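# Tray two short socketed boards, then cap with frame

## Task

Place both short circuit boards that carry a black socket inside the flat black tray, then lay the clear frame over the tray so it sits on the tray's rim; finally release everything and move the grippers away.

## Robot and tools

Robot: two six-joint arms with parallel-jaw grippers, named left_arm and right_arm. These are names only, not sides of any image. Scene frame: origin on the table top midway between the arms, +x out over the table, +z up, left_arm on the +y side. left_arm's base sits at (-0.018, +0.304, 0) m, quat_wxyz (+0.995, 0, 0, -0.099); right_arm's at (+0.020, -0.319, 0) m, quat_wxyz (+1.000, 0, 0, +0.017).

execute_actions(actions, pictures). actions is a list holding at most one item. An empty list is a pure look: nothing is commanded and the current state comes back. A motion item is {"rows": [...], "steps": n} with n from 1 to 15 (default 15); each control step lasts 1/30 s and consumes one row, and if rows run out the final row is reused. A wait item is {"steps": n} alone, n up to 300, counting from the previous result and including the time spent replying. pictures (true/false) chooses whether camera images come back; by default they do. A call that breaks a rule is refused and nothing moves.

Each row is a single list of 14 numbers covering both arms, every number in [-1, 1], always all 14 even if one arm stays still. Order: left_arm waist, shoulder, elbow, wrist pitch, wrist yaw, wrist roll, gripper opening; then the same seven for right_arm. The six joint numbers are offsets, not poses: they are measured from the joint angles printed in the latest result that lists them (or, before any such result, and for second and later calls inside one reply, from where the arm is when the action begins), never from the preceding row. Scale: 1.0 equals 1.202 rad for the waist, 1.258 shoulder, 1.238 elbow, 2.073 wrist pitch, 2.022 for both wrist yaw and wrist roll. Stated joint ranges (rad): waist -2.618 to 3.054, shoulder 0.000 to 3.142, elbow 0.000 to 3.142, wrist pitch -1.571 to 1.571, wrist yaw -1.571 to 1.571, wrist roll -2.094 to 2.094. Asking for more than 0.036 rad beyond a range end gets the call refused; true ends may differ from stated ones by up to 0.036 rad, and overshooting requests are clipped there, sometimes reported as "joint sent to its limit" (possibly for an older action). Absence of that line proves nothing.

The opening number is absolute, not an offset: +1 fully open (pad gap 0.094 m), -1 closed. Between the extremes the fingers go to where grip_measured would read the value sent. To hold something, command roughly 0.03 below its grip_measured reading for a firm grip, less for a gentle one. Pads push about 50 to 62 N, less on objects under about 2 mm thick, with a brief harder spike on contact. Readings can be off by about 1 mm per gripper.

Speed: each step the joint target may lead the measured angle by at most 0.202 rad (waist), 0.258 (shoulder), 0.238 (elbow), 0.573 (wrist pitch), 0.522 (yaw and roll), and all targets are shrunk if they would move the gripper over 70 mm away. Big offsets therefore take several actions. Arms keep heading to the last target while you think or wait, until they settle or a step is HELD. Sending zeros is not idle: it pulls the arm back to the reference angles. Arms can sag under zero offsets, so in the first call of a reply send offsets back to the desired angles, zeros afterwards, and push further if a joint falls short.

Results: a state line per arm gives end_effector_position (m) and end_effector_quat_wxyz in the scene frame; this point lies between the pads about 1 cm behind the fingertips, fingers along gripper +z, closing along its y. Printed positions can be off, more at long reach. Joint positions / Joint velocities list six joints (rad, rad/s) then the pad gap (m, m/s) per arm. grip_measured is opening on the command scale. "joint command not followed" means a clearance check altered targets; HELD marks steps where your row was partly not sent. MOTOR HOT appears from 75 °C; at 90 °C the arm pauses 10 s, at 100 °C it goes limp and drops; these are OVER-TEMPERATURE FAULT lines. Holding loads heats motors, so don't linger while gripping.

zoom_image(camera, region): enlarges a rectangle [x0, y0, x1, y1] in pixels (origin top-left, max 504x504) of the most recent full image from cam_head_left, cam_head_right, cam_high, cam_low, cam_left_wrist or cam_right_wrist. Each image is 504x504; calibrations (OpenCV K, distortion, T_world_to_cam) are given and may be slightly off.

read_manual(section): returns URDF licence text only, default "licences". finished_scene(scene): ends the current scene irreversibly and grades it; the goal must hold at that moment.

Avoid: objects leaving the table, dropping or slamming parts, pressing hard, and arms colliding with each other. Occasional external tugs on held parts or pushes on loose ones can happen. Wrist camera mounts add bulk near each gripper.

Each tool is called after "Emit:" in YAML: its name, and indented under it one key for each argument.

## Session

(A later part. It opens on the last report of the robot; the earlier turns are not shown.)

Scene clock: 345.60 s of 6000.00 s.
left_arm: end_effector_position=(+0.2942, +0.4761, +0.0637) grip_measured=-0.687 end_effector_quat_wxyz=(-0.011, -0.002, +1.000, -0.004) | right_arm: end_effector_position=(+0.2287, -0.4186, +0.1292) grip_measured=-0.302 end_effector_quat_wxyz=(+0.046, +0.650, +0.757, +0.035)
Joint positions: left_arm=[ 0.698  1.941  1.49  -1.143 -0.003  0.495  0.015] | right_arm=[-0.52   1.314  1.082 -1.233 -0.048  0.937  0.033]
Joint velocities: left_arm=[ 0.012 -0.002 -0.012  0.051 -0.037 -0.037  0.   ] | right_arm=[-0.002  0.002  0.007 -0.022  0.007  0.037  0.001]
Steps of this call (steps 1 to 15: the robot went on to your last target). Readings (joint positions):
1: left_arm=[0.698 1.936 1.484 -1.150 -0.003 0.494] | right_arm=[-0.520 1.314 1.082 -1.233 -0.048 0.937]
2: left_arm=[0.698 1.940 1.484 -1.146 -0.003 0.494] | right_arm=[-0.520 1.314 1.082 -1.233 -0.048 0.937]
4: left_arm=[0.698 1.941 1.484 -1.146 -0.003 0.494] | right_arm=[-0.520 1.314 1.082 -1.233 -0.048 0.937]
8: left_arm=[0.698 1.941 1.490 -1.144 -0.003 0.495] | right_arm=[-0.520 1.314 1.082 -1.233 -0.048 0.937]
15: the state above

Emit:
execute_actions:
  actions: []

Scene clock: 367.23 s of 6000.00 s.
left_arm: end_effector_position=(+0.2942, +0.4761, +0.0636) grip_measured=-0.687 end_effector_quat_wxyz=(-0.011, -0.002, +1.000, -0.005) | right_arm: end_effector_position=(+0.2287, -0.4186, +0.1292) grip_measured=-0.302 end_effector_quat_wxyz=(+0.046, +0.650, +0.757, +0.035)
Joint positions: left_arm=[ 0.698  1.941  1.49  -1.143 -0.003  0.495  0.015] | right_arm=[-0.52   1.314  1.082 -1.233 -0.048  0.937  0.033]
Joint velocities: left_arm=[-0.012 -0.022 -0.007  0.066  0.022  0.066 -0.   ] | right_arm=[-0.022 -0.012 -0.002 -0.022 -0.022 -0.066  0.   ]
Steps of this call (steps 1 to 15: the robot went on to your last target; steps 16 to 90: nothing new was sent; then 18.63 s passed at rest). Readings (joint positions):
1: left_arm=[0.698 1.941 1.490 -1.143 -0.003 0.495] | right_arm=[-0.520 1.314 1.082 -1.233 -0.048 0.937]
2: left_arm=[0.698 1.941 1.490 -1.143 -0.003 0.495] | right_arm=[-0.520 1.314 1.082 -1.233 -0.048 0.937]
4: left_arm=[0.698 1.941 1.490 -1.143 -0.003 0.495] | right_arm=[-0.520 1.314 1.082 -1.233 -0.048 0.937]
8: left_arm=[0.698 1.941 1.490 -1.143 -0.003 0.495] | right_arm=[-0.520 1.314 1.082 -1.233 -0.048 0.937]
90: the state above
All arms were judged still, so your last target was given up. Only a new action makes them travel on or press farther. Fingers that are still opening or closing keep moving.
camera_calibration (this result's frames):
cam_left_wrist: T_world_to_cam=[[0.102806, -0.994431, -0.0232095, 0.449417], [-0.822189, -0.0980859, 0.5607, 0.30061], [-0.559853, -0.0385608, -0.827694, 0.330904], [0, 0, 0, 1]] pos_world=[0.386213, 0.489159, 0.115766]
cam_right_wrist: T_world_to_cam=[[-0.991808, 0.00174326, -0.127726, 0.241385], [-0.0876758, 0.717892, 0.690611, 0.246739], [0.0928975, 0.696152, -0.711858, 0.470862], [0, 0, 0, 1]] pos_world=[0.217299, -0.505344, 0.195617]

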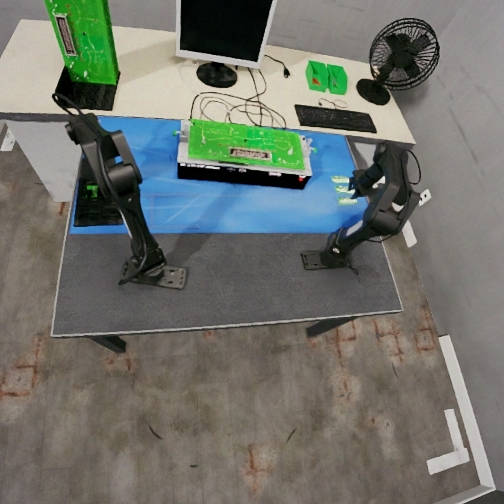

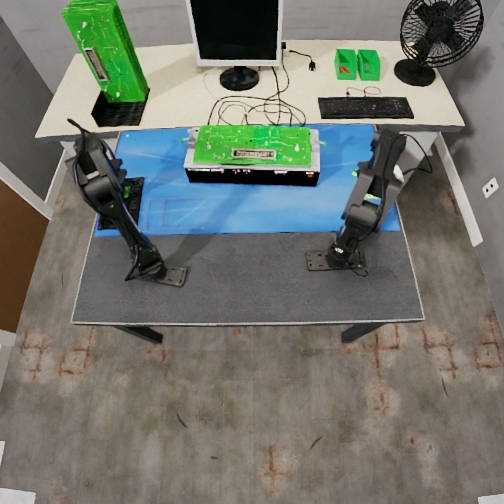

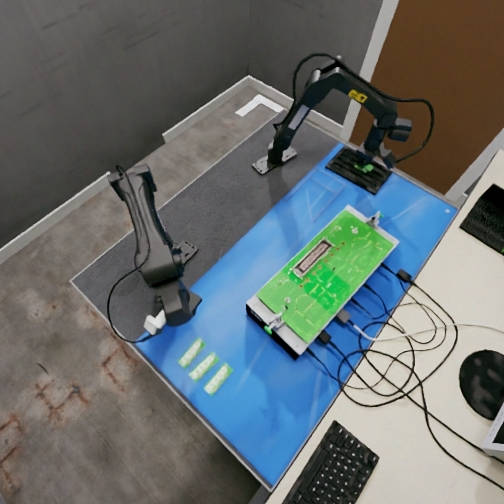

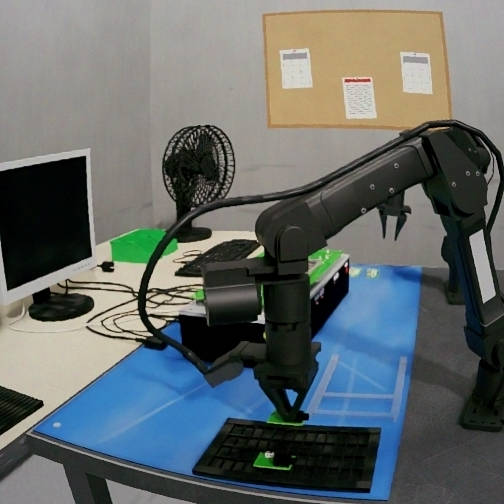

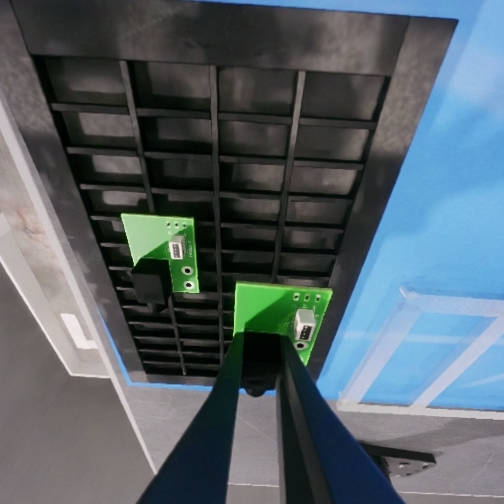

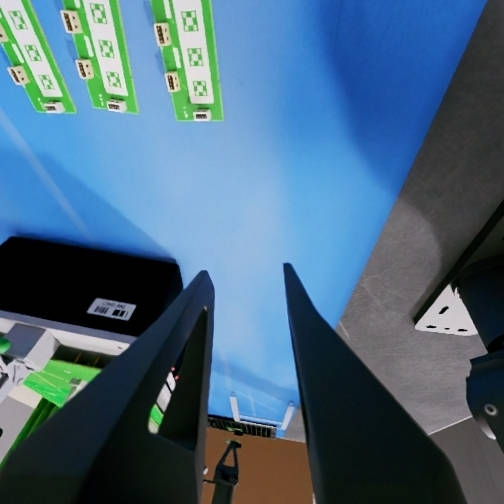

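Emit:
execute_actions:
  actions:
    - {"rows":[[0,0.005,-0.012,0.012,0,0,-0.73,0,0,0,0,0,0,-0.3],[0,0.01,-0.024,0.024,0,0,-0.73,0,0,0,0,0,0,-0.3],[0,0.015,-0.036,0.036,0,0,-0.73,0,0,0,0,0,0,-0.3],[0,0.02,-0.048,0.048,0,0,-0.73,0,0,0,0,0,0,-0.3],[0,0.024,-0.058,0.06,0,0,-0.73,0,0,0,0,0,0,-0.3],[0,0.027,-0.066,0.07,0,0,-0.73,0,0,0,0,0,0,-0.3],[0,0.03,-0.073,0.078,0,0,-0.73,0,0,0,0,0,0,-0.3],[0,0.032,-0.08,0.083,0,0,-0.73,0,0,0,0,0,0,-0.3]]}
  pictures: false

Emit:
execute_actions:
  actions:
    - {"steps":10}

Scene clock: 374.50 s of 6000.00 s.
left_arm: end_effector_position=(+0.2920, +0.4749, +0.0225) grip_measured=-0.687 end_effector_quat_wxyz=(-0.018, -0.002, +1.000, -0.008) | right_arm: end_effector_position=(+0.2289, -0.4182, +0.1293) grip_measured=-0.302 end_effector_quat_wxyz=(+0.046, +0.650, +0.757, +0.036)
Joint positions: left_arm=[ 0.698  1.991  1.391 -1.01  -0.003  0.495  0.015] | right_arm=[-0.52   1.314  1.082 -1.233 -0.05   0.937  0.033]
Joint velocities: left_arm=[-0.002  0.012  0.007 -0.007  0.022 -0.022  0.   ] | right_arm=[-0.002  0.017 -0.022 -0.125  0.037 -0.022 -0.   ]
Steps of this call (steps 1 to 90: nothing new was sent; then 3.77 s passed at rest; steps 91 to 105: all 15 steps of this action). Readings (joint positions):
91: left_arm=[0.698 1.941 1.489 -1.142 -0.003 0.495] | right_arm=[-0.520 1.314 1.082 -1.233 -0.048 0.937]
92: left_arm=[0.698 1.941 1.484 -1.136 -0.003 0.495] | right_arm=[-0.520 1.314 1.082 -1.233 -0.048 0.937]
94: left_arm=[0.698 1.943 1.464 -1.112 -0.003 0.495] | right_arm=[-0.520 1.314 1.082 -1.233 -0.049 0.937]
98: left_arm=[0.698 1.969 1.413 -1.050 -0.003 0.495] | right_arm=[-0.520 1.314 1.082 -1.233 -0.050 0.937]
105: the state above

Scene clock: 374.83 s of 6000.00 s.
left_arm: end_effector_position=(+0.2953, +0.4767, +0.0224) grip_measured=-0.687 end_effector_quat_wxyz=(-0.012, -0.002, +1.000, -0.005) | right_arm: end_effector_position=(+0.2289, -0.4182, +0.1293) grip_measured=-0.302 end_effector_quat_wxyz=(+0.046, +0.650, +0.757, +0.036)
Joint positions: left_arm=[ 0.698  1.991  1.391 -0.995 -0.003  0.495  0.015] | right_arm=[-0.52   1.314  1.082 -1.233 -0.05   0.937  0.033]
Joint velocities: left_arm=[ 0.007 -0.012  0.002 -0.051  0.007  0.022 -0.001] | right_arm=[-0.002 -0.002 -0.002 -0.007  0.007 -0.051 -0.001]
Steps of this call (steps 1 to 10: the robot went on to your last target). Readings (joint positions):
1: left_arm=[0.698 1.991 1.391 -1.006 -0.003 0.495] | right_arm=[-0.520 1.314 1.082 -1.233 -0.050 0.937]
2: left_arm=[0.698 1.991 1.391 -1.005 -0.003 0.495] | right_arm=[-0.520 1.314 1.082 -1.233 -0.050 0.937]
4: left_arm=[0.698 1.991 1.391 -1.002 -0.003 0.495] | right_arm=[-0.520 1.314 1.082 -1.233 -0.050 0.937]
8: left_arm=[0.698 1.991 1.391 -0.996 -0.003 0.495] | right_arm=[-0.520 1.314 1.082 -1.233 -0.050 0.937]
10: the state above
camera_calibration (this result's frames):
cam_left_wrist: T_world_to_cam=[[0.102783, -0.994443, -0.0227673, 0.448955], [-0.821626, -0.0977781, 0.561579, 0.324375], [-0.560684, -0.0390146, -0.82711, 0.297877], [0, 0, 0, 1]] pos_world=[0.387385, 0.489799, 0.0744367]
cam_right_wrist: T_world_to_cam=[[-0.991672, 0.00176194, -0.128774, 0.241686], [-0.088582, 0.716479, 0.691962, 0.245924], [0.093483, 0.697607, -0.710356, 0.470887], [0, 0, 0, 1]] pos_world=[0.217438, -0.505119, 0.19545]

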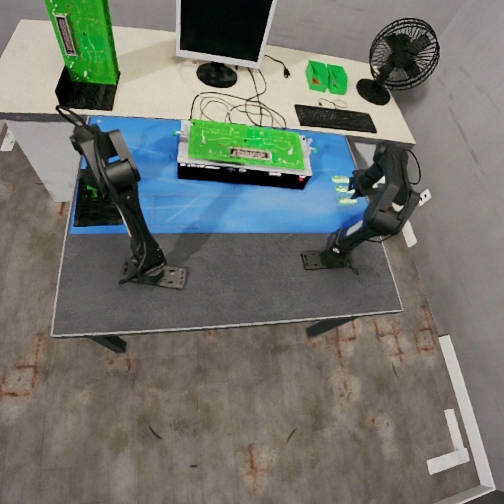

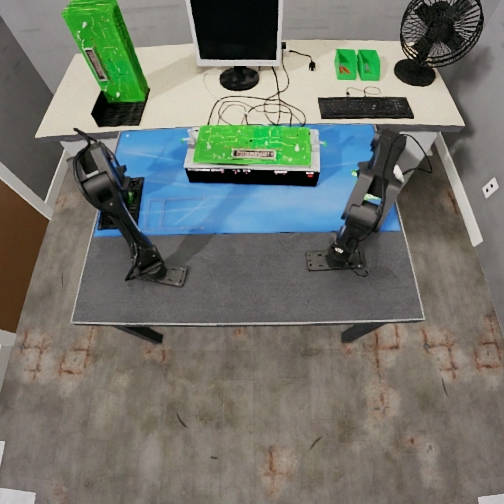

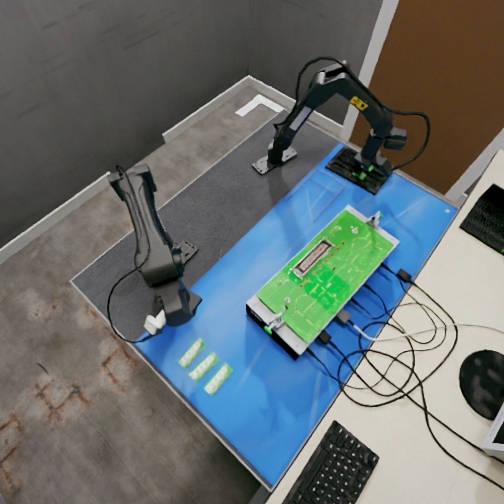

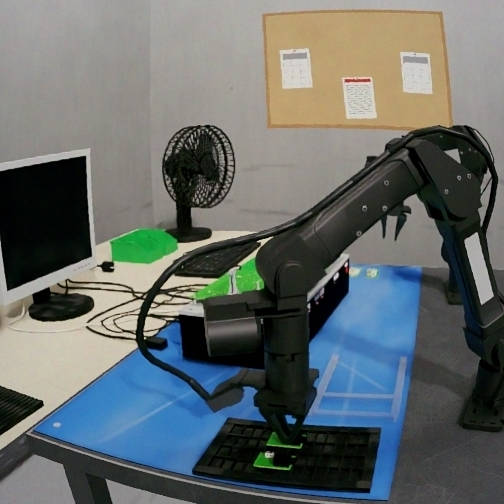

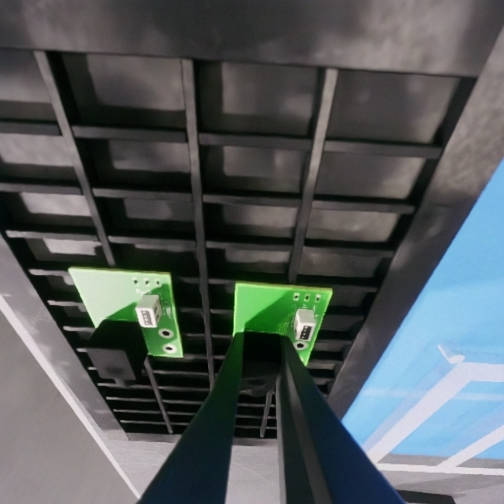

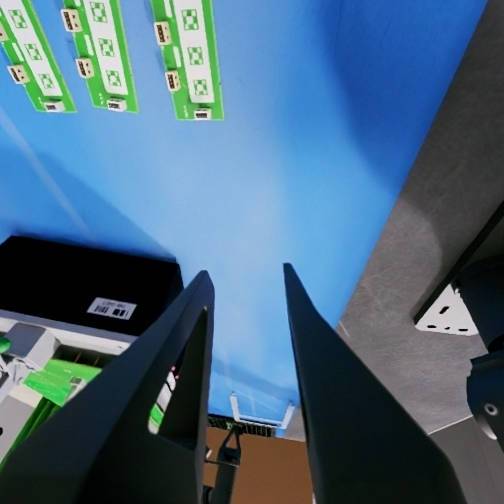

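Emit:
execute_actions:
  actions:
    - {"rows":[[0,0,0,0,0,0,-0.65,0,0,0,0,0,0,-0.3],[0,0,0,0,0,0,-0.6,0,0,0,0,0,0,-0.3],[0,0,0,0,0,0,-0.5,0,0,0,0,0,0,-0.3],[0,0,0,0,0,0,-0.45,0,0,0,0,0,0,-0.3],[0,0,0,0,0,0,-0.45,0,0,0,0,0,0,-0.3],[0,0,0,0,0,0,-0.45,0,0,0,0,0,0,-0.3],[0,-0.01,0.02,-0.015,0,0,-0.45,0,0,0,0,0,0,-0.3],[0,-0.02,0.04,-0.03,0,0,-0.45,0,0,0,0,0,0,-0.3],[0,-0.035,0.06,-0.045,0,0,-0.45,0,0,0,0,0,0,-0.3],[0,-0.05,0.08,-0.06,0,0,-0.45,0,0,0,0,0,0,-0.3],[0,-0.065,0.1,-0.08,0,0,-0.45,0,0,0,0,0,0,-0.3]]}
  pictures: false

Emit:
execute_actions:
  actions:
    - {"rows":[[-0.03,-0.04,-0.02,0,0,-0.02,-0.3,0,0,0,0,0,0,-0.3],[-0.06,-0.08,-0.05,0,0,-0.04,-0.3,0,0,0,0,0,0,-0.3],[-0.1,-0.12,-0.09,0,0,-0.06,-0.3,0,0,0,0,0,0,-0.3],[-0.14,-0.16,-0.13,0,0,-0.08,-0.3,0,0,0,0,0,0,-0.3],[-0.18,-0.2,-0.17,0,0,-0.1,-0.3,0,0,0,0,0,0,-0.3],[-0.22,-0.24,-0.21,0.01,0,-0.12,-0.3,0,0,0,0,0,0,-0.3],[-0.25,-0.27,-0.25,0.015,0,-0.14,-0.3,0,0,0,0,0,0,-0.3],[-0.28,-0.3,-0.29,0.02,0,-0.16,-0.3,0,0,0,0,0,0,-0.3],[-0.31,-0.32,-0.33,0.025,0,-0.18,-0.3,0,0,0,0,0,0,-0.3],[-0.33,-0.33,-0.36,0.03,0,-0.195,-0.3,0,0,0,0,0,0,-0.3],[-0.33,-0.33,-0.385,0.035,0,-0.195,-0.3,0,0,0,0,0,0,-0.3]]}
  pictures: false

Emit:
execute_actions:
  actions:
    - {"steps":10}

Scene clock: 393.47 s of 6000.00 s.
left_arm: end_effector_position=(+0.3014, +0.4801, +0.0640) grip_measured=-0.452 end_effector_quat_wxyz=(+0.004, -0.002, +1.000, +0.004) | right_arm: end_effector_position=(+0.2291, -0.4179, +0.1293) grip_measured=-0.302 end_effector_quat_wxyz=(+0.046, +0.650, +0.757, +0.037)
Joint positions: left_arm=[ 0.698  1.939  1.49  -1.11  -0.003  0.495  0.026] | right_arm=[-0.52   1.314  1.082 -1.233 -0.052  0.937  0.033]
Joint velocities: left_arm=[ 0.002 -0.32   0.208 -0.242 -0.022 -0.007 -0.001] | right_arm=[-0.017 -0.017 -0.002  0.022  0.022 -0.022 -0.   ]
Steps of this call (steps 1 to 30: the robot went on to your last target; steps 31 to 90: nothing new was sent; then 15.13 s passed at rest; steps 91 to 105: all 15 steps of this action). Readings (joint positions):
91: left_arm=[0.698 1.991 1.391 -0.994 -0.003 0.495] | right_arm=[-0.520 1.314 1.082 -1.233 -0.050 0.937]
92: left_arm=[0.698 1.991 1.391 -0.994 -0.003 0.495] | right_arm=[-0.520 1.314 1.082 -1.233 -0.051 0.937]
94: left_arm=[0.698 1.991 1.391 -0.994 -0.003 0.495] | right_arm=[-0.520 1.314 1.082 -1.233 -0.051 0.937]
98: left_arm=[0.698 1.991 1.394 -1.005 -0.003 0.495] | right_arm=[-0.520 1.314 1.082 -1.233 -0.052 0.937]
105: the state above

Scene clock: 393.97 s of 6000.00 s.
left_arm: end_effector_position=(+0.2270, +0.3269, +0.0636) grip_measured=-0.302 end_effector_quat_wxyz=(-0.013, +0.033, +0.999, -0.004) | right_arm: end_effector_position=(+0.2293, -0.4176, +0.1293) grip_measured=-0.302 end_effector_quat_wxyz=(+0.045, +0.650, +0.757, +0.038)
Joint positions: left_arm=[ 0.29   1.534  1.011 -1.074  0.005  0.158  0.033] | right_arm=[-0.52   1.314  1.082 -1.233 -0.054  0.937  0.033]
Joint velocities: left_arm=[ 0.076  0.002 -0.173 -0.037  0.007 -0.315 -0.   ] | right_arm=[-0.022 -0.017 -0.002 -0.051 -0.066  0.051 -0.001]
Steps of this call (steps 1 to 15: all 15 steps of this action). Readings (joint positions):
1: left_arm=[0.696 1.927 1.490 -1.110 -0.003 0.490] | right_arm=[-0.520 1.314 1.082 -1.233 -0.052 0.937]
2: left_arm=[0.688 1.911 1.479 -1.103 -0.006 0.478] | right_arm=[-0.520 1.314 1.082 -1.233 -0.053 0.937]
4: left_arm=[0.641 1.851 1.412 -1.089 -0.012 0.437] | right_arm=[-0.520 1.314 1.082 -1.233 -0.053 0.937]
8: left_arm=[0.430 1.665 1.217 -1.080 -0.010 0.319] | right_arm=[-0.520 1.314 1.082 -1.233 -0.054 0.937]
15: the state above

Scene clock: 394.30 s of 6000.00 s.
left_arm: end_effector_position=(+0.2305, +0.3281, +0.0629) grip_measured=-0.302 end_effector_quat_wxyz=(-0.006, +0.010, +1.000, -0.003) | right_arm: end_effector_position=(+0.2293, -0.4176, +0.1293) grip_measured=-0.302 end_effector_quat_wxyz=(+0.045, +0.650, +0.757, +0.038)
Joint positions: left_arm=[ 0.293  1.534  1.008 -1.057  0.004  0.115  0.033] | right_arm=[-0.52   1.314  1.082 -1.233 -0.054  0.937  0.033]
Joint velocities: left_arm=[-0.017 -0.002 -0.002  0.022 -0.007 -0.007 -0.   ] | right_arm=[ 0.012 -0.007 -0.012 -0.081  0.007 -0.022  0.   ]
Steps of this call (steps 1 to 10: the robot went on to your last target). Readings (joint positions):
1: left_arm=[0.292 1.534 1.008 -1.074 0.005 0.148] | right_arm=[-0.520 1.314 1.082 -1.233 -0.054 0.937]
2: left_arm=[0.293 1.534 1.008 -1.073 0.004 0.140] | right_arm=[-0.520 1.314 1.082 -1.233 -0.054 0.937]
4: left_arm=[0.293 1.534 1.008 -1.065 0.004 0.129] | right_arm=[-0.520 1.314 1.082 -1.233 -0.054 0.937]
8: left_arm=[0.293 1.534 1.008 -1.058 0.004 0.118] | right_arm=[-0.520 1.314 1.082 -1.233 -0.054 0.937]
10: the state above
camera_calibration (this result's frames):
cam_left_wrist: T_world_to_cam=[[0.0784502, -0.996592, -0.0254805, 0.315187], [-0.830391, -0.0794672, 0.551485, 0.230444], [-0.551631, -0.0221054, -0.833796, 0.282013], [0, 0, 0, 1]] pos_world=[0.322199, 0.33866, 0.116086]
cam_right_wrist: T_world_to_cam=[[-0.991421, 0.00180174, -0.130695, 0.242239], [-0.0902462, 0.713879, 0.694429, 0.24443], [0.0945514, 0.700266, -0.707592, 0.470928], [0, 0, 0, 1]] pos_world=[0.217692, -0.504705, 0.195145]

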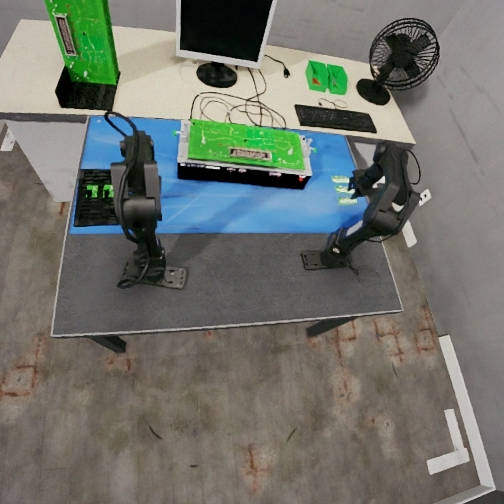

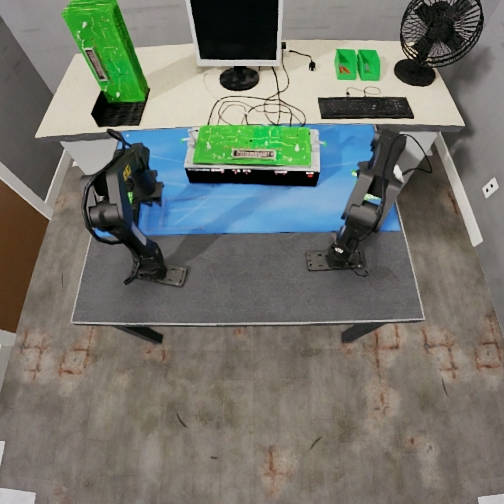

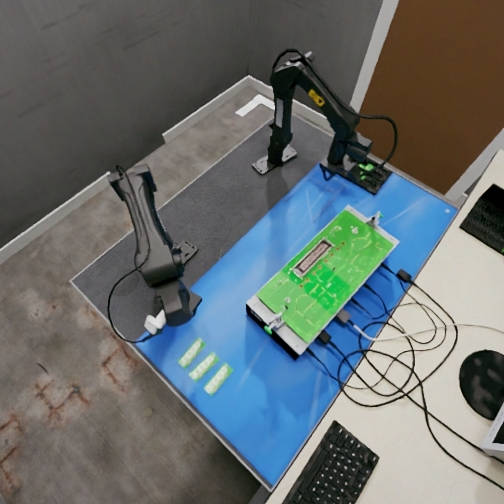

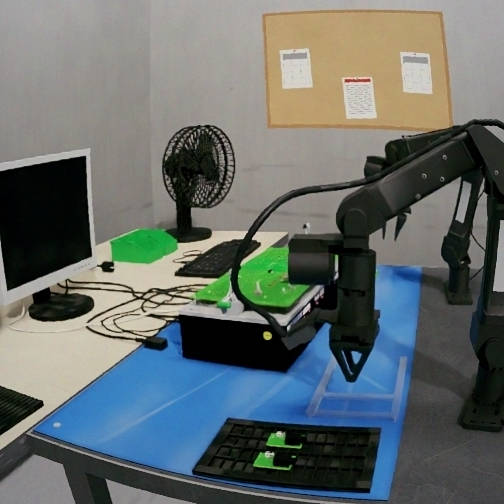

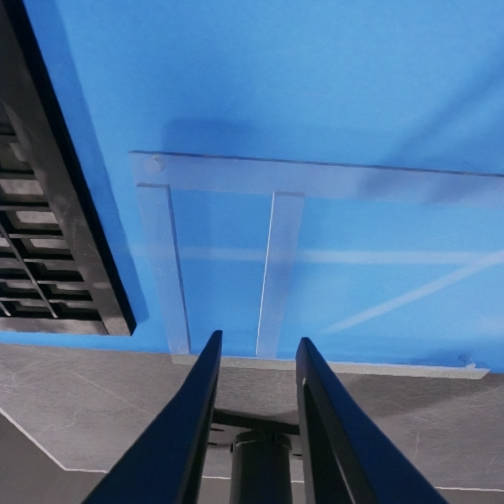

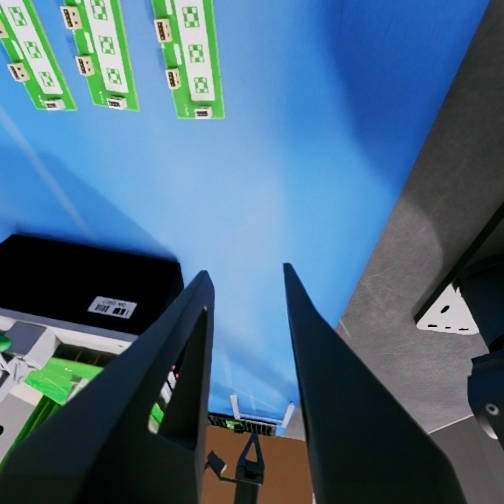

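Emit:
execute_actions:
  actions:
    - {"rows":[[-0.01,0.004,-0.015,0.015,0,0,-0.3,0,0,0,0,0,0,-0.3],[-0.02,0.008,-0.03,0.03,0,-0.01,-0.3,0,0,0,0,0,0,-0.3],[-0.03,0.012,-0.045,0.045,0,-0.02,-0.3,0,0,0,0,0,0,-0.3],[-0.03,0.016,-0.06,0.06,0,-0.025,-0.3,0,0,0,0,0,0,-0.3],[-0.03,0.02,-0.075,0.075,0,-0.025,-0.3,0,0,0,0,0,0,-0.3],[-0.03,0.024,-0.09,0.09,0,-0.025,-0.3,0,0,0,0,0,0,-0.3],[-0.03,0.028,-0.105,0.105,0,-0.025,-0.3,0,0,0,0,0,0,-0.3],[-0.03,0.032,-0.12,0.115,0,-0.025,-0.3,0,0,0,0,0,0,-0.3],[-0.03,0.036,-0.13,0.12,0,-0.025,-0.3,0,0,0,0,0,0,-0.3]]}
  pictures: false

Emit:
execute_actions:
  actions:
    - {"steps":12}

Scene clock: 410.93 s of 6000.00 s.
left_arm: end_effector_position=(+0.2215, +0.3201, +0.0139) grip_measured=-0.302 end_effector_quat_wxyz=(-0.009, +0.005, +1.000, -0.003) | right_arm: end_effector_position=(+0.2295, -0.4172, +0.1293) grip_measured=-0.302 end_effector_quat_wxyz=(+0.045, +0.650, +0.757, +0.039)
Joint positions: left_arm=[ 0.263  1.582  0.844 -0.852  0.004  0.076  0.033] | right_arm=[-0.52   1.314  1.082 -1.233 -0.056  0.937  0.033]
Joint velocities: left_arm=[ 0.002 -0.007  0.012  0.227  0.007 -0.022  0.   ] | right_arm=[-0.012 -0.007  0.002 -0.066 -0.037  0.007 -0.001]
Steps of this call (steps 1 to 30: the robot went on to your last target; steps 31 to 90: nothing new was sent; then 13.13 s passed at rest; steps 91 to 105: all 15 steps of this action). Readings (joint positions):
91: left_arm=[0.293 1.534 1.006 -1.052 0.004 0.110] | right_arm=[-0.520 1.314 1.082 -1.233 -0.055 0.937]
92: left_arm=[0.292 1.534 1.000 -1.044 0.004 0.109] | right_arm=[-0.520 1.314 1.082 -1.233 -0.055 0.937]
94: left_arm=[0.279 1.536 0.974 -1.013 0.004 0.099] | right_arm=[-0.520 1.314 1.082 -1.233 -0.056 0.937]
98: left_arm=[0.263 1.556 0.897 -0.928 0.004 0.084] | right_arm=[-0.520 1.314 1.082 -1.233 -0.056 0.937]
105: the state above

Scene clock: 411.33 s of 6000.00 s.
left_arm: end_effector_position=(+0.2280, +0.3205, +0.0138) grip_measured=-0.302 end_effector_quat_wxyz=(+0.004, +0.004, +1.000, -0.002) | right_arm: end_effector_position=(+0.2295, -0.4172, +0.1293) grip_measured=-0.302 end_effector_quat_wxyz=(+0.045, +0.650, +0.757, +0.039)
Joint positions: left_arm=[ 0.263  1.582  0.844 -0.826  0.004  0.074  0.033] | right_arm=[-0.52   1.314  1.082 -1.233 -0.056  0.937  0.033]
Joint velocities: left_arm=[ 0.012 -0.002 -0.002 -0.037 -0.022  0.051 -0.001] | right_arm=[-0.017 -0.007  0.007  0.007  0.066 -0.066 -0.   ]
Steps of this call (steps 1 to 12: the robot went on to your last target). Readings (joint positions):
1: left_arm=[0.263 1.582 0.844 -0.846 0.004 0.076] | right_arm=[-0.520 1.314 1.082 -1.233 -0.056 0.937]
2: left_arm=[0.263 1.582 0.844 -0.841 0.004 0.075] | right_arm=[-0.520 1.314 1.082 -1.233 -0.056 0.937]
4: left_arm=[0.263 1.582 0.844 -0.834 0.004 0.075] | right_arm=[-0.520 1.314 1.082 -1.233 -0.056 0.937]
8: left_arm=[0.263 1.582 0.844 -0.828 0.004 0.074] | right_arm=[-0.520 1.314 1.082 -1.233 -0.056 0.937]
12: the state above
camera_calibration (this result's frames):
cam_left_wrist: T_world_to_cam=[[0.0903331, -0.995575, -0.0258748, 0.303603], [-0.839641, -0.090105, 0.535616, 0.26057], [-0.535578, -0.0266583, -0.844065, 0.237536], [0, 0, 0, 1]] pos_world=[0.318579, 0.332071, 0.0687857]
cam_right_wrist: T_world_to_cam=[[-0.991282, 0.00182649, -0.131742, 0.242541], [-0.0911554, 0.712458, 0.695769, 0.243615], [0.0951314, 0.701713, -0.70608, 0.470948], [0, 0, 0, 1]] pos_world=[0.217831, -0.504479, 0.194979]

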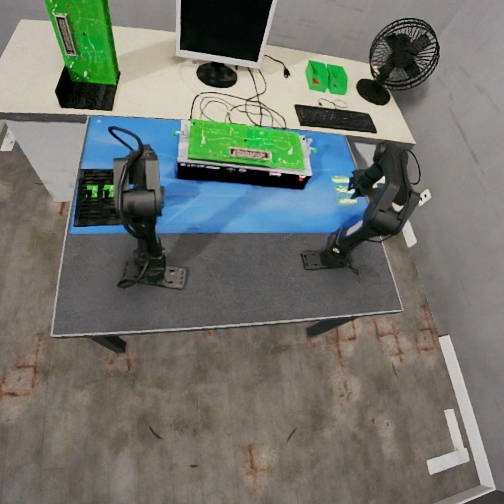

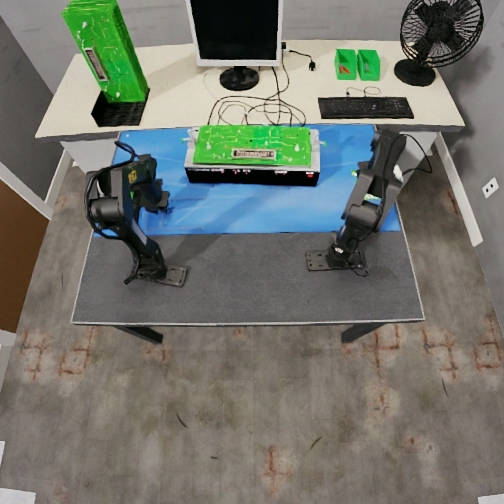

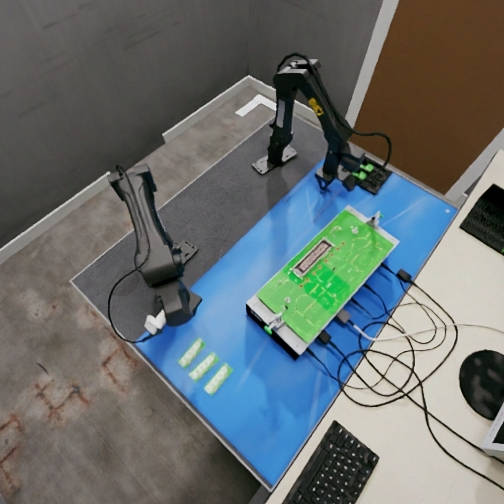

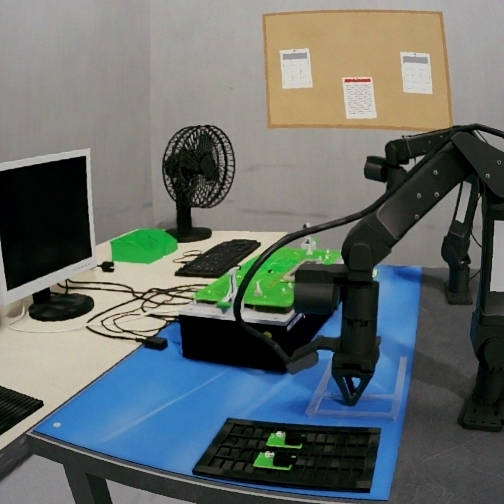

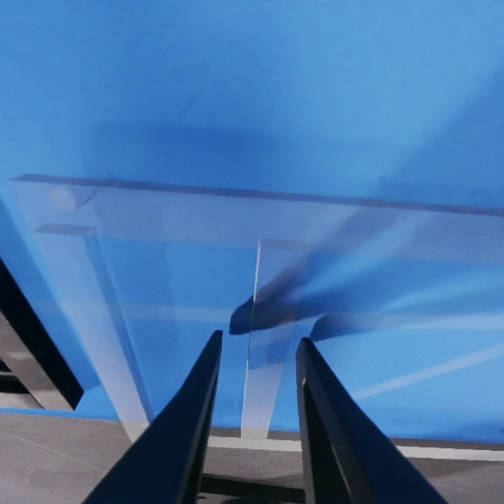

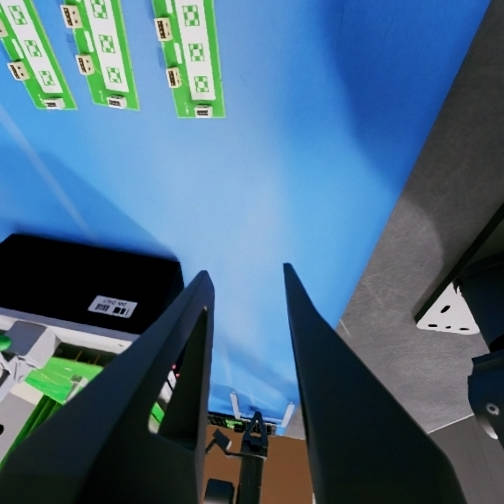

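Emit:
execute_actions:
  actions:
    - {"rows":[[-0.018,0,0,0,0,0,-0.3,0,0,0,0,0,0,-0.3],[-0.018,0,0,0,0,0,-0.3,0,0,0,0,0,0,-0.3],[-0.018,0.01,-0.008,0,0,0,-0.3,0,0,0,0,0,0,-0.3],[-0.018,0.014,-0.01,0,0,0,-0.3,0,0,0,0,0,0,-0.3],[-0.018,0.014,-0.01,0,0,0,-0.3,0,0,0,0,0,0,-0.3],[-0.018,0.014,-0.01,0,0,0,-0.3,0,0,0,0,0,0,-0.3],[-0.018,0.014,-0.01,0,0,0,-0.4,0,0,0,0,0,0,-0.3],[-0.018,0.014,-0.01,0,0,0,-0.5,0,0,0,0,0,0,-0.3],[-0.018,0.014,-0.01,0,0,0,-0.6,0,0,0,0,0,0,-0.3],[-0.018,0.014,-0.01,0,0,0,-0.66,0,0,0,0,0,0,-0.3],[-0.018,0.014,-0.01,0,0,0,-0.72,0,0,0,0,0,0,-0.3],[-0.018,0.014,-0.01,0,0,0,-0.78,0,0,0,0,0,0,-0.3]]}

Scene clock: 425.77 s of 6000.00 s.
left_arm: end_effector_position=(+0.2246, +0.3171, +0.0097) grip_measured=-0.717 end_effector_quat_wxyz=(-0.005, +0.012, +1.000, -0.002) | right_arm: end_effector_position=(+0.2296, -0.4169, +0.1293) grip_measured=-0.302 end_effector_quat_wxyz=(+0.045, +0.650, +0.757, +0.040)
Joint positions: left_arm=[ 0.249  1.593  0.837 -0.825  0.002  0.074  0.013] | right_arm=[-0.52   1.314  1.082 -1.233 -0.058  0.937  0.033]
Joint velocities: left_arm=[ 0.002 -0.017 -0.012  0.051 -0.066 -0.037  0.   ] | right_arm=[-0.007  0.002 -0.012 -0.022 -0.022 -0.007  0.   ]
Steps of this call (steps 1 to 30: the robot went on to your last target; steps 31 to 90: nothing new was sent; then 10.93 s passed at rest; steps 91 to 105: all 15 steps of this action). Readings (joint positions):
91: left_arm=[0.262 1.582 0.844 -0.825 0.004 0.074] | right_arm=[-0.520 1.314 1.082 -1.233 -0.057 0.937]
92: left_arm=[0.258 1.582 0.844 -0.825 0.004 0.074] | right_arm=[-0.520 1.314 1.082 -1.233 -0.057 0.937]
94: left_arm=[0.252 1.583 0.844 -0.825 0.004 0.074] | right_arm=[-0.520 1.314 1.082 -1.233 -0.058 0.937]
98: left_arm=[0.249 1.591 0.840 -0.825 0.004 0.074] | right_arm=[-0.520 1.314 1.082 -1.233 -0.058 0.937]
105: the state above
camera_calibration (this result's frames):
cam_left_wrist: T_world_to_cam=[[0.0750369, -0.996792, -0.0278324, 0.304185], [-0.831331, -0.0779463, 0.550284, 0.253747], [-0.550688, -0.0181537, -0.834513, 0.232698], [0, 0, 0, 1]] pos_world=[0.316267, 0.327212, 0.0630229]
cam_right_wrist: T_world_to_cam=[[-0.991166, 0.00184875, -0.132615, 0.242793], [-0.091914, 0.71127, 0.696883, 0.242937], [0.0956133, 0.702916, -0.704817, 0.470963], [0, 0, 0, 1]] pos_world=[0.217947, -0.50429, 0.194842]

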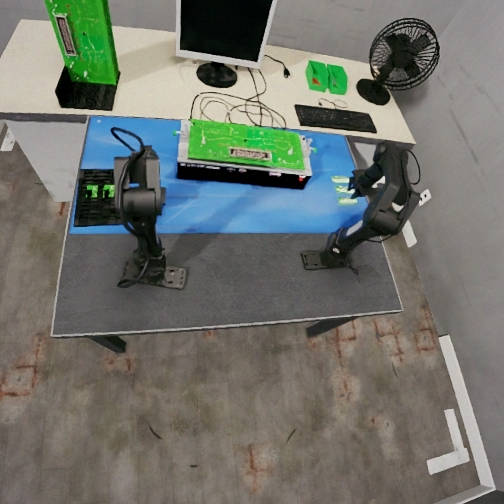

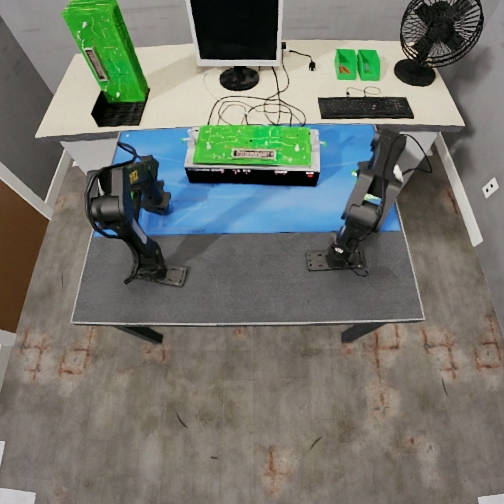

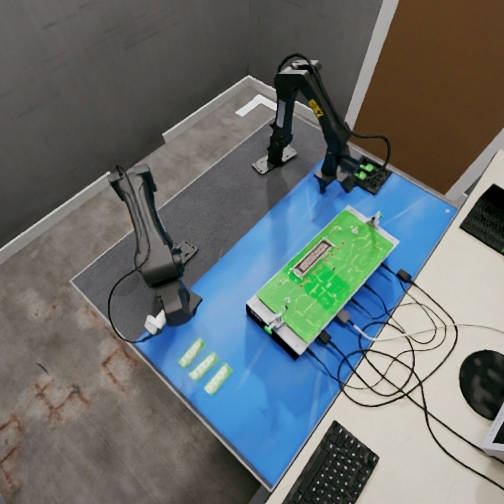

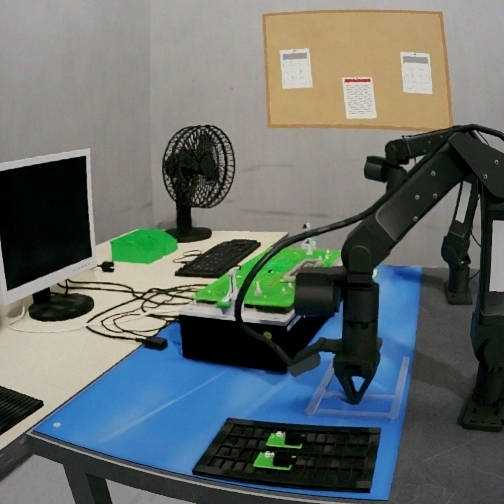

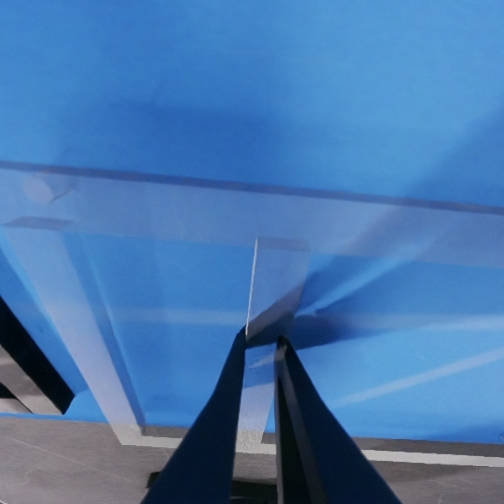

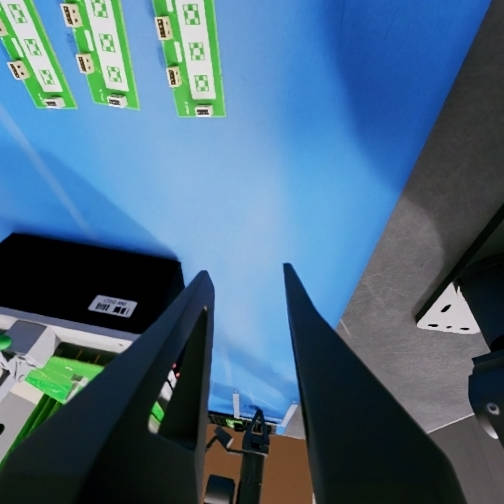

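Emit:
execute_actions:
  actions:
    - {"rows":[[0,-0.006,0.012,-0.01,0,0,-0.78,0,0,0,0,0,0,-0.3],[0,-0.012,0.024,-0.02,0,0,-0.78,0,0,0,0,0,0,-0.3],[0,-0.018,0.036,-0.03,0,0,-0.78,0,0,0,0,0,0,-0.3],[0,-0.024,0.048,-0.04,0,0,-0.78,0,0,0,0,0,0,-0.3],[0,-0.03,0.06,-0.05,0,0,-0.78,0,0,0,0,0,0,-0.3],[0,-0.036,0.072,-0.06,0,0,-0.78,0,0,0,0,0,0,-0.3],[0,-0.042,0.084,-0.07,0,0,-0.78,0,0,0,0,0,0,-0.3],[0,-0.048,0.096,-0.08,0,0,-0.78,0,0,0,0,0,0,-0.3],[0,-0.054,0.108,-0.09,0,0,-0.78,0,0,0,0,0,0,-0.3],[0,-0.06,0.12,-0.1,0,0,-0.78,0,0,0,0,0,0,-0.3],[0,-0.066,0.132,-0.11,0,0,-0.78,0,0,0,0,0,0,-0.3],[0,-0.072,0.144,-0.12,0,0,-0.78,0,0,0,0,0,0,-0.3],[0,-0.078,0.156,-0.13,0,0,-0.78,0,0,0,0,0,0,-0.3]]}
  pictures: false

Emit:
execute_actions:
  actions:
    - {"steps":12}

Scene clock: 442.97 s of 6000.00 s.
left_arm: end_effector_position=(+0.2364, +0.3177, +0.0635) grip_measured=-0.717 end_effector_quat_wxyz=(+0.010, +0.012, +1.000, -0.001) | right_arm: end_effector_position=(+0.2298, -0.4166, +0.1294) grip_measured=-0.302 end_effector_quat_wxyz=(+0.045, +0.650, +0.757, +0.041)
Joint positions: left_arm=[ 0.249  1.524  1.001 -1.029  0.002  0.074  0.013] | right_arm=[-0.52   1.314  1.082 -1.233 -0.06   0.937  0.033]
Joint velocities: left_arm=[ 0.022 -0.178  0.217 -0.33   0.007 -0.051 -0.   ] | right_arm=[-0.032 -0.017 -0.002 -0.022  0.051  0.007 -0.001]
Steps of this call (steps 1 to 15: the robot went on to your last target; steps 16 to 90: nothing new was sent; then 13.70 s passed at rest; steps 91 to 105: all 15 steps of this action). Readings (joint positions):
91: left_arm=[0.249 1.593 0.837 -0.826 0.002 0.074] | right_arm=[-0.520 1.314 1.082 -1.233 -0.059 0.937]
92: left_arm=[0.249 1.593 0.837 -0.829 0.002 0.074] | right_arm=[-0.520 1.314 1.082 -1.233 -0.059 0.937]
94: left_arm=[0.249 1.593 0.847 -0.850 0.002 0.074] | right_arm=[-0.520 1.314 1.082 -1.233 -0.060 0.937]
98: left_arm=[0.249 1.583 0.898 -0.915 0.002 0.074] | right_arm=[-0.520 1.314 1.082 -1.233 -0.060 0.937]
105: the state above

Scene clock: 443.37 s of 6000.00 s.
left_arm: end_effector_position=(+0.2261, +0.3172, +0.0672) grip_measured=-0.717 end_effector_quat_wxyz=(-0.009, +0.012, +1.000, -0.002) | right_arm: end_effector_position=(+0.2298, -0.4166, +0.1294) grip_measured=-0.302 end_effector_quat_wxyz=(+0.045, +0.650, +0.757, +0.041)
Joint positions: left_arm=[ 0.249  1.516  1.009 -1.082  0.002  0.074  0.013] | right_arm=[-0.52   1.314  1.082 -1.233 -0.06   0.937  0.033]
Joint velocities: left_arm=[ 0.007  0.012  0.002 -0.037 -0.037 -0.037  0.001] | right_arm=[ 0.002 -0.017 -0.002 -0.037 -0.037 -0.022 -0.001]
Steps of this call (steps 1 to 12: the robot went on to your last target). Readings (joint positions):
1: left_arm=[0.249 1.519 1.006 -1.037 0.002 0.074] | right_arm=[-0.520 1.314 1.082 -1.233 -0.060 0.937]
2: left_arm=[0.249 1.517 1.009 -1.045 0.002 0.074] | right_arm=[-0.520 1.314 1.082 -1.233 -0.060 0.937]
4: left_arm=[0.249 1.516 1.009 -1.058 0.002 0.074] | right_arm=[-0.520 1.314 1.082 -1.233 -0.060 0.937]
8: left_arm=[0.249 1.516 1.009 -1.076 0.002 0.074] | right_arm=[-0.520 1.314 1.082 -1.233 -0.060 0.937]
12: the state above
camera_calibration (this result's frames):
cam_left_wrist: T_world_to_cam=[[0.0748028, -0.996804, -0.028035, 0.305819], [-0.82669, -0.07771, 0.557266, 0.221789], [-0.557663, -0.0185087, -0.829861, 0.282959], [0, 0, 0, 1]] pos_world=[0.31827, 0.327314, 0.119795]
cam_right_wrist: T_world_to_cam=[[-0.991049, 0.0018725, -0.133487, 0.243046], [-0.0926732, 0.710081, 0.697994, 0.242258], [0.0960937, 0.704117, -0.703552, 0.470976], [0, 0, 0, 1]] pos_world=[0.218063, -0.504101, 0.194705]

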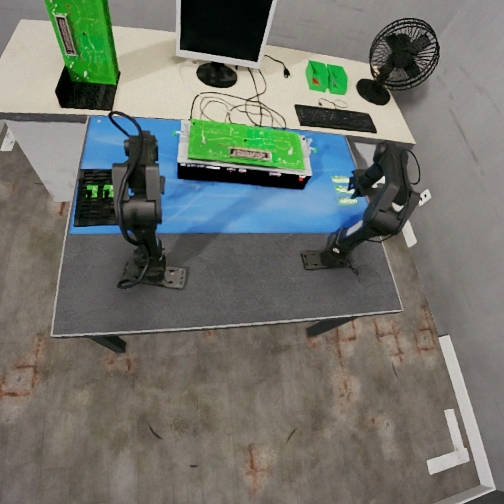

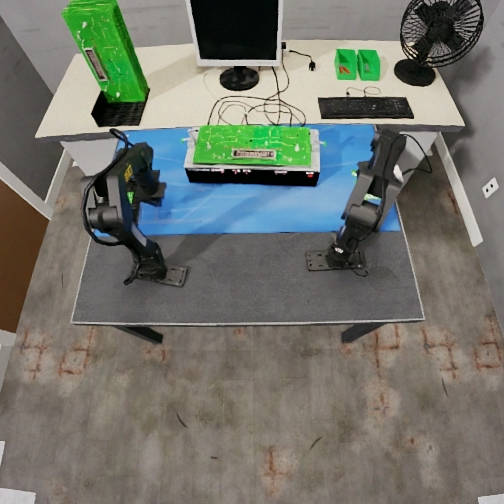

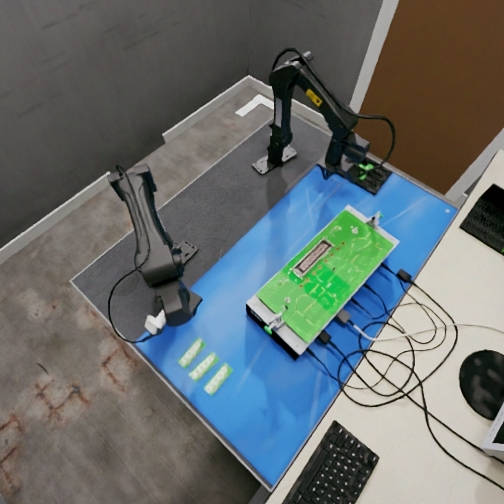

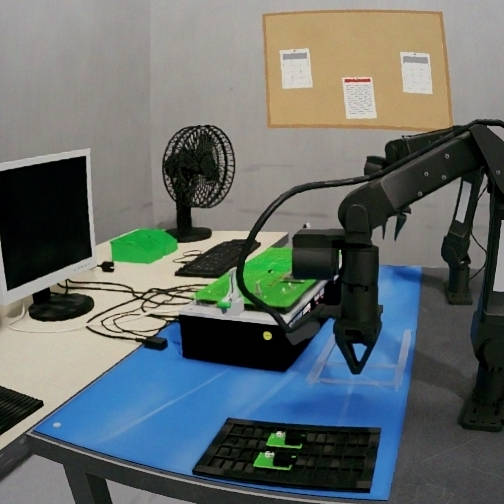

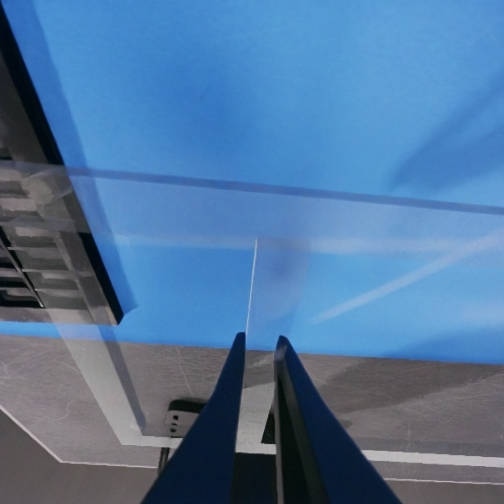

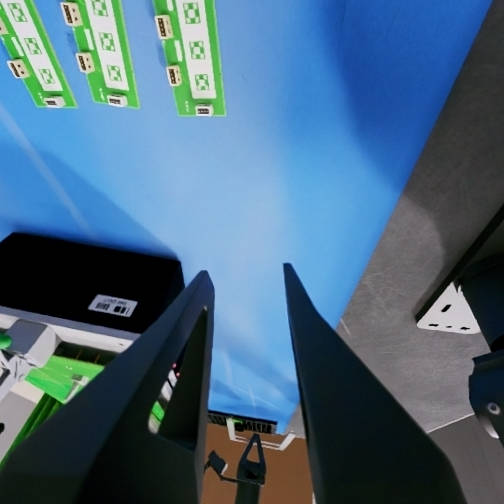

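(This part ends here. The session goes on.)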